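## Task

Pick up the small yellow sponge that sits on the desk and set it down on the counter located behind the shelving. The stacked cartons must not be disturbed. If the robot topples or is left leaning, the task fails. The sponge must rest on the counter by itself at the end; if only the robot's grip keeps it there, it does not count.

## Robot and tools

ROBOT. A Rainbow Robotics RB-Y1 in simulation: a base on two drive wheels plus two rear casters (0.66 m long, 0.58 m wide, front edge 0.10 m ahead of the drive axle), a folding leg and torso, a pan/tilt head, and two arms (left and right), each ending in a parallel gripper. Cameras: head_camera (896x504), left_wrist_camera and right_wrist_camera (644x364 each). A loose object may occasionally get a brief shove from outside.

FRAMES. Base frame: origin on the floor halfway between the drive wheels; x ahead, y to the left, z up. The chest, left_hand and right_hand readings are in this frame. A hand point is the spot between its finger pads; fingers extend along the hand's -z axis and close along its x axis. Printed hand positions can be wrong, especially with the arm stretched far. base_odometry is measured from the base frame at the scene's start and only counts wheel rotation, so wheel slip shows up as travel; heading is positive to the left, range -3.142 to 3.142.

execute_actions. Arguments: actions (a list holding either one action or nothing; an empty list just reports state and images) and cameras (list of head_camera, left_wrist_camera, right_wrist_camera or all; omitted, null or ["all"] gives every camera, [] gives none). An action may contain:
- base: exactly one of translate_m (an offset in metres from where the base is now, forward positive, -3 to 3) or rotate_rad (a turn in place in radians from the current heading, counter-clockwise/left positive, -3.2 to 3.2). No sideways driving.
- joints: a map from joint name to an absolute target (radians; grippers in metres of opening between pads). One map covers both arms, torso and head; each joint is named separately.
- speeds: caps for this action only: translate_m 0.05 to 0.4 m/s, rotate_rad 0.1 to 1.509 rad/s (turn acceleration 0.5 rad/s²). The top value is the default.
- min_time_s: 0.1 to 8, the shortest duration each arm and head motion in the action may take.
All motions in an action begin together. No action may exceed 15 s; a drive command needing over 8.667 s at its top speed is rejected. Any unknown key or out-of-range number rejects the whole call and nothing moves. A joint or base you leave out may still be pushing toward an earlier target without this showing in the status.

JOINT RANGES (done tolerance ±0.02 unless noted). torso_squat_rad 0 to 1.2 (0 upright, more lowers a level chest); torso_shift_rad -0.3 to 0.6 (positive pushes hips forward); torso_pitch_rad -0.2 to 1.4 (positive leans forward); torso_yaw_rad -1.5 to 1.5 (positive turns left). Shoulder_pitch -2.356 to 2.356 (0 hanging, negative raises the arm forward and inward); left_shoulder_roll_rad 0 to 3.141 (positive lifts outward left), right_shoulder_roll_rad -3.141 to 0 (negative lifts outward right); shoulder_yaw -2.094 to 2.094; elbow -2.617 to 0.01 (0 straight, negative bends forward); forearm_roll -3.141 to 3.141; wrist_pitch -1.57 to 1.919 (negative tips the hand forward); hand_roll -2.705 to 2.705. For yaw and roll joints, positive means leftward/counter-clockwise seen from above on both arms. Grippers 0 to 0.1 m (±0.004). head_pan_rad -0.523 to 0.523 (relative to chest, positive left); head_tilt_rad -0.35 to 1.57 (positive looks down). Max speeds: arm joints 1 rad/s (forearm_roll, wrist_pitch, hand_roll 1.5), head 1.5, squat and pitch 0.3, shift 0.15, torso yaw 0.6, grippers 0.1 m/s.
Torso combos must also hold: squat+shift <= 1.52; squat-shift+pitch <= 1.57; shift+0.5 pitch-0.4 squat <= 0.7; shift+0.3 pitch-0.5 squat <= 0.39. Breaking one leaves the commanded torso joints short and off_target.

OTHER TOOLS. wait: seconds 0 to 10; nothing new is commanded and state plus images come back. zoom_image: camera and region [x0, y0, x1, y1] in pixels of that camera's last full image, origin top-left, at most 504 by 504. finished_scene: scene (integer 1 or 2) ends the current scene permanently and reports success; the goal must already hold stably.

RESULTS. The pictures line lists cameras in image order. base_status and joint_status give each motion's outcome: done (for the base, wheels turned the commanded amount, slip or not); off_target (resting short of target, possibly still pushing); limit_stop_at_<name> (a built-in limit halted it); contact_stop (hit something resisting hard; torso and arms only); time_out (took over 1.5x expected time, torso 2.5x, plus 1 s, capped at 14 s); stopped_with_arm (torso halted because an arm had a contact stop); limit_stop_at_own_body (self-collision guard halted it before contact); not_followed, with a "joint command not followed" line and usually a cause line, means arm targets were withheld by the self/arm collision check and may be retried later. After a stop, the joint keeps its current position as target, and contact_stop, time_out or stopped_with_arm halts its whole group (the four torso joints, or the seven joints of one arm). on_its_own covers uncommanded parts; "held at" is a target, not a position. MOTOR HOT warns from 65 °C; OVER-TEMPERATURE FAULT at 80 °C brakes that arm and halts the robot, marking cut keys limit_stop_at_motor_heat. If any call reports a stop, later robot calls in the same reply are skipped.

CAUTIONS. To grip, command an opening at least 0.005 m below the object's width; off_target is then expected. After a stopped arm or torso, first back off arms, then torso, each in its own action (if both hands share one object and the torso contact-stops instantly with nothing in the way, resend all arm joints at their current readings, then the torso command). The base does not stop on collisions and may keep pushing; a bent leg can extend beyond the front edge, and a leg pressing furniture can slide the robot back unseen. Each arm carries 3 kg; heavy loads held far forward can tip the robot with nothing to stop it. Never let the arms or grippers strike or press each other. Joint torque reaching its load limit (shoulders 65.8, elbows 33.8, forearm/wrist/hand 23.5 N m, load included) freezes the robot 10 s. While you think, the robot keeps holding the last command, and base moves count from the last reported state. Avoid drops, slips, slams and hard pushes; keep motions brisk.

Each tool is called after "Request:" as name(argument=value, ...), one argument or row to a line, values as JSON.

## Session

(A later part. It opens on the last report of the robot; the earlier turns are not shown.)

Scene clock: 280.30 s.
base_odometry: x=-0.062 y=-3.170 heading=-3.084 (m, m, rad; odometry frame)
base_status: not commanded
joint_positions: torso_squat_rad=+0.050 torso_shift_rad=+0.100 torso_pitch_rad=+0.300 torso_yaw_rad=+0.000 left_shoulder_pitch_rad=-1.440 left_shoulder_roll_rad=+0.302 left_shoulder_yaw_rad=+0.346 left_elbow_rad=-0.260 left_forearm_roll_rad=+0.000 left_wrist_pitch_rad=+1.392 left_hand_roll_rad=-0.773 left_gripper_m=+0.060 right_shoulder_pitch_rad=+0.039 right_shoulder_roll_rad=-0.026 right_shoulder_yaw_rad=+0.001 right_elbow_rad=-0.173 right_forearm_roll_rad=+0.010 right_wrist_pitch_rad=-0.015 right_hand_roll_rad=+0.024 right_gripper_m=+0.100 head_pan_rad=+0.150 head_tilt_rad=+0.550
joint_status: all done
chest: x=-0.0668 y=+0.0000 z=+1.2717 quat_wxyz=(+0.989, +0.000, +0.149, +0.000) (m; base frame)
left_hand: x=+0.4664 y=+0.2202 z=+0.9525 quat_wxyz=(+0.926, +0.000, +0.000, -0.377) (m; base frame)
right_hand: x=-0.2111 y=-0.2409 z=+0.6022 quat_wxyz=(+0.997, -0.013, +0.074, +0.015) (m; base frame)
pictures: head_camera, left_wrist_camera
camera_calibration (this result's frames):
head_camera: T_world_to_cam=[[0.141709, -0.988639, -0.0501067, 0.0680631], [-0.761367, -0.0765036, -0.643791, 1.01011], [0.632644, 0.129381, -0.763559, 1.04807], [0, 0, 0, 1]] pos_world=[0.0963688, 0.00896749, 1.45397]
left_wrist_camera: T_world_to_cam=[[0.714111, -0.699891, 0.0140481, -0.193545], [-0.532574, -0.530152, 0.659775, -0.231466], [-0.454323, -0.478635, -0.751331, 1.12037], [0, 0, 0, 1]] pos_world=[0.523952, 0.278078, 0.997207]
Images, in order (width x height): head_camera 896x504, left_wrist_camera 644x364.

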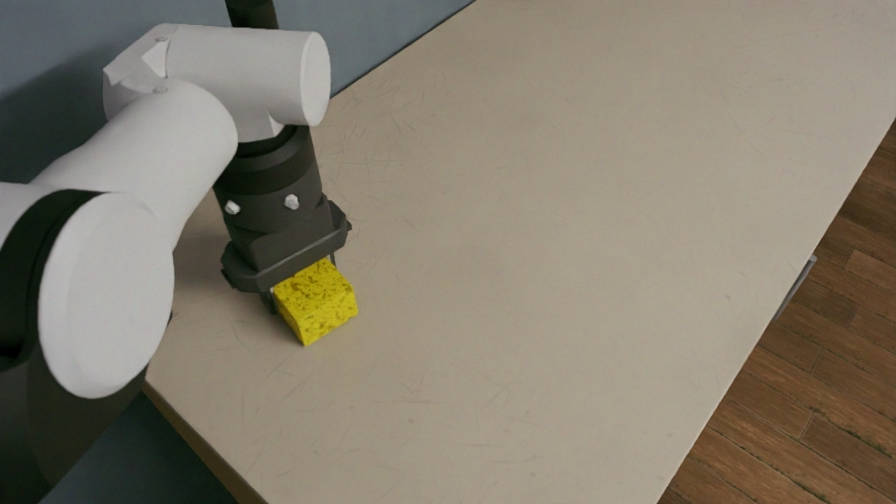

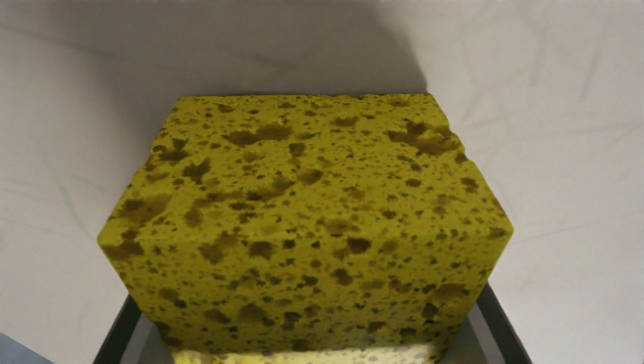

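Request:
execute_actions(
  actions=[
    {"joints":{"left_elbow_rad":-0.22,"left_wrist_pitch_rad":1.352},"min_time_s":0.8},
  ],
  cameras=["left_wrist_camera"],
)

Scene clock: 286.20 s.
base_odometry: x=-0.062 y=-3.170 heading=-3.084 (m, m, rad; odometry frame)
base_status: not commanded
joint_positions: torso_squat_rad=+0.050 torso_shift_rad=+0.099 torso_pitch_rad=+0.299 torso_yaw_rad=+0.000 left_shoulder_pitch_rad=-1.445 left_shoulder_roll_rad=+0.304 left_shoulder_yaw_rad=+0.346 left_elbow_rad=-0.223 left_forearm_roll_rad=+0.000 left_wrist_pitch_rad=+1.352 left_hand_roll_rad=-0.773 left_gripper_m=+0.060 right_shoulder_pitch_rad=+0.039 right_shoulder_roll_rad=-0.026 right_shoulder_yaw_rad=+0.001 right_elbow_rad=-0.173 right_forearm_roll_rad=+0.010 right_wrist_pitch_rad=-0.015 right_hand_roll_rad=+0.024 right_gripper_m=+0.100 head_pan_rad=+0.150 head_tilt_rad=+0.550
joint_status: all done
chest: x=-0.0676 y=-0.0001 z=+1.2719 quat_wxyz=(+0.989, +0.000, +0.149, +0.000) (m; base frame)
left_hand: x=+0.4657 y=+0.2203 z=+0.9468 quat_wxyz=(+0.926, +0.002, -0.004, -0.377) (m; base frame)
right_hand: x=-0.2109 y=-0.2408 z=+0.6021 quat_wxyz=(+0.997, -0.013, +0.073, +0.015) (m; base frame)
pictures: left_wrist_camera
camera_calibration (this result's frames):
left_wrist_camera: T_world_to_cam=[[0.713983, -0.69987, 0.0202568, -0.198728], [-0.538574, -0.530487, 0.654615, -0.220252], [-0.4474, -0.478294, -0.755691, 1.11668], [0, 0, 0, 1]] pos_world=[0.522867, 0.278175, 0.992068]
Images, in order (width x height): left_wrist_camera 644x364.

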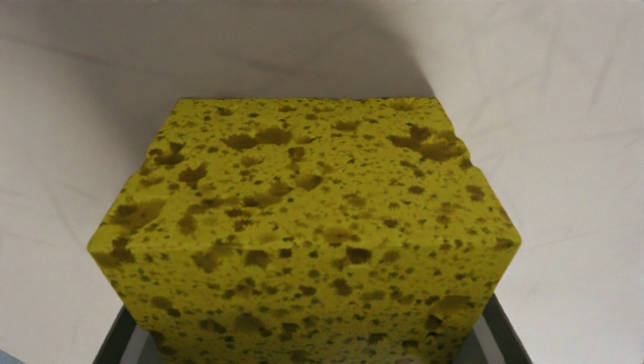

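Contact. Release and lift.

Request:
execute_actions(
  actions=[
    {"joints":{"left_gripper_m":0.1,"left_elbow_rad":-0.245,"left_wrist_pitch_rad":1.377}},
  ],
  cameras=[],
)

Request:
execute_actions(
  actions=[
    {"joints":{"left_elbow_rad":-0.6,"left_wrist_pitch_rad":1.732}},
  ],
  cameras=["head_camera"],
)

Scene clock: 293.43 s.
base_odometry: x=-0.062 y=-3.170 heading=-3.084 (m, m, rad; odometry frame)
base_status: not commanded
joint_positions: torso_squat_rad=+0.050 torso_shift_rad=+0.100 torso_pitch_rad=+0.300 torso_yaw_rad=+0.000 left_shoulder_pitch_rad=-1.440 left_shoulder_roll_rad=+0.302 left_shoulder_yaw_rad=+0.346 left_elbow_rad=-0.245 left_forearm_roll_rad=+0.000 left_wrist_pitch_rad=+1.377 left_hand_roll_rad=-0.773 left_gripper_m=+0.100 right_shoulder_pitch_rad=+0.039 right_shoulder_roll_rad=-0.026 right_shoulder_yaw_rad=+0.001 right_elbow_rad=-0.173 right_forearm_roll_rad=+0.010 right_wrist_pitch_rad=-0.015 right_hand_roll_rad=+0.024 right_gripper_m=+0.100 head_pan_rad=+0.150 head_tilt_rad=+0.550
joint_status: all done
chest: x=-0.0669 y=-0.0001 z=+1.2718 quat_wxyz=(+0.989, +0.000, +0.149, +0.000) (m; base frame)
left_hand: x=+0.4653 y=+0.2203 z=+0.9492 quat_wxyz=(+0.926, +0.000, +0.000, -0.377) (m; base frame)
right_hand: x=-0.2110 y=-0.2409 z=+0.6022 quat_wxyz=(+0.997, -0.013, +0.074, +0.015) (m; base frame)
pictures: none
No camera images: the call's "cameras" was empty. Leave "cameras" out to get every camera's image.

Scene clock: 294.40 s.
base_odometry: x=-0.062 y=-3.170 heading=-3.084 (m, m, rad; odometry frame)
base_status: not commanded
joint_positions: torso_squat_rad=+0.050 torso_shift_rad=+0.100 torso_pitch_rad=+0.300 torso_yaw_rad=+0.000 left_shoulder_pitch_rad=-1.440 left_shoulder_roll_rad=+0.302 left_shoulder_yaw_rad=+0.346 left_elbow_rad=-0.600 left_forearm_roll_rad=+0.000 left_wrist_pitch_rad=+1.732 left_hand_roll_rad=-0.773 left_gripper_m=+0.100 right_shoulder_pitch_rad=+0.039 right_shoulder_roll_rad=-0.026 right_shoulder_yaw_rad=+0.001 right_elbow_rad=-0.173 right_forearm_roll_rad=+0.010 right_wrist_pitch_rad=-0.015 right_hand_roll_rad=+0.024 right_gripper_m=+0.100 head_pan_rad=+0.150 head_tilt_rad=+0.550
joint_status: all done
chest: x=-0.0669 y=-0.0001 z=+1.2718 quat_wxyz=(+0.989, +0.000, +0.149, +0.000) (m; base frame)
left_hand: x=+0.4775 y=+0.2202 z=+1.0392 quat_wxyz=(+0.926, +0.000, +0.000, -0.377) (m; base frame)
right_hand: x=-0.2110 y=-0.2409 z=+0.6022 quat_wxyz=(+0.997, -0.013, +0.074, +0.015) (m; base frame)
pictures: head_camera
camera_calibration (this result's frames):
head_camera: T_world_to_cam=[[0.141713, -0.988637, -0.0501528, 0.0681013], [-0.761197, -0.0764415, -0.643999, 1.0103], [0.632848, 0.129439, -0.76338, 1.04797], [0, 0, 0, 1]] pos_world=[0.0961816, 0.00890815, 1.45405]
Images, in order (width x height): head_camera 896x504.

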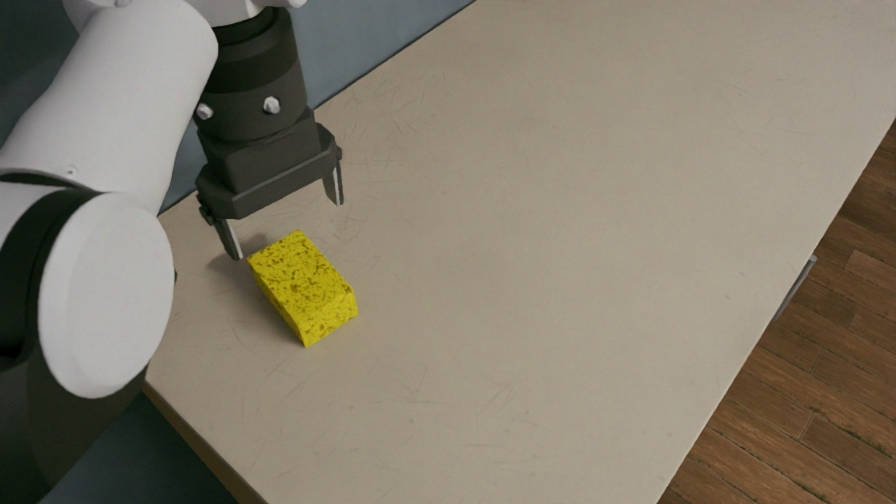

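Request:
execute_actions(
  actions=[
    {"joints":{"torso_pitch_rad":0,"torso_shift_rad":0}},
  ],
  cameras=[],
)

Request:
finished_scene(
  scene=2,
)

Scene clock: 300.77 s.
base_odometry: x=-0.062 y=-3.170 heading=-3.084 (m, m, rad; odometry frame)
base_status: not commanded
joint_positions: torso_squat_rad=+0.050 torso_shift_rad=+0.000 torso_pitch_rad=+0.000 torso_yaw_rad=+0.000 left_shoulder_pitch_rad=-1.440 left_shoulder_roll_rad=+0.302 left_shoulder_yaw_rad=+0.346 left_elbow_rad=-0.600 left_forearm_roll_rad=+0.000 left_wrist_pitch_rad=+1.732 left_hand_roll_rad=-0.773 left_gripper_m=+0.100 right_shoulder_pitch_rad=+0.039 right_shoulder_roll_rad=-0.026 right_shoulder_yaw_rad=+0.001 right_elbow_rad=-0.173 right_forearm_roll_rad=+0.010 right_wrist_pitch_rad=-0.015 right_hand_roll_rad=+0.024 right_gripper_m=+0.100 head_pan_rad=+0.150 head_tilt_rad=+0.550
joint_status: all done
chest: x=-0.2281 y=-0.0001 z=+1.2891 quat_wxyz=(+1.000, +0.000, +0.000, +0.000) (m; base frame)
left_hand: x=+0.3608 y=+0.2202 z=+1.2276 quat_wxyz=(+0.916, +0.056, -0.139, -0.373) (m; base frame)
right_hand: x=-0.1680 y=-0.2409 z=+0.6067 quat_wxyz=(+0.997, -0.015, -0.076, +0.013) (m; base frame)
pictures: none
No camera images: the call's "cameras" was empty. Leave "cameras" out to get every camera's image.

The scene is finished: the task was done.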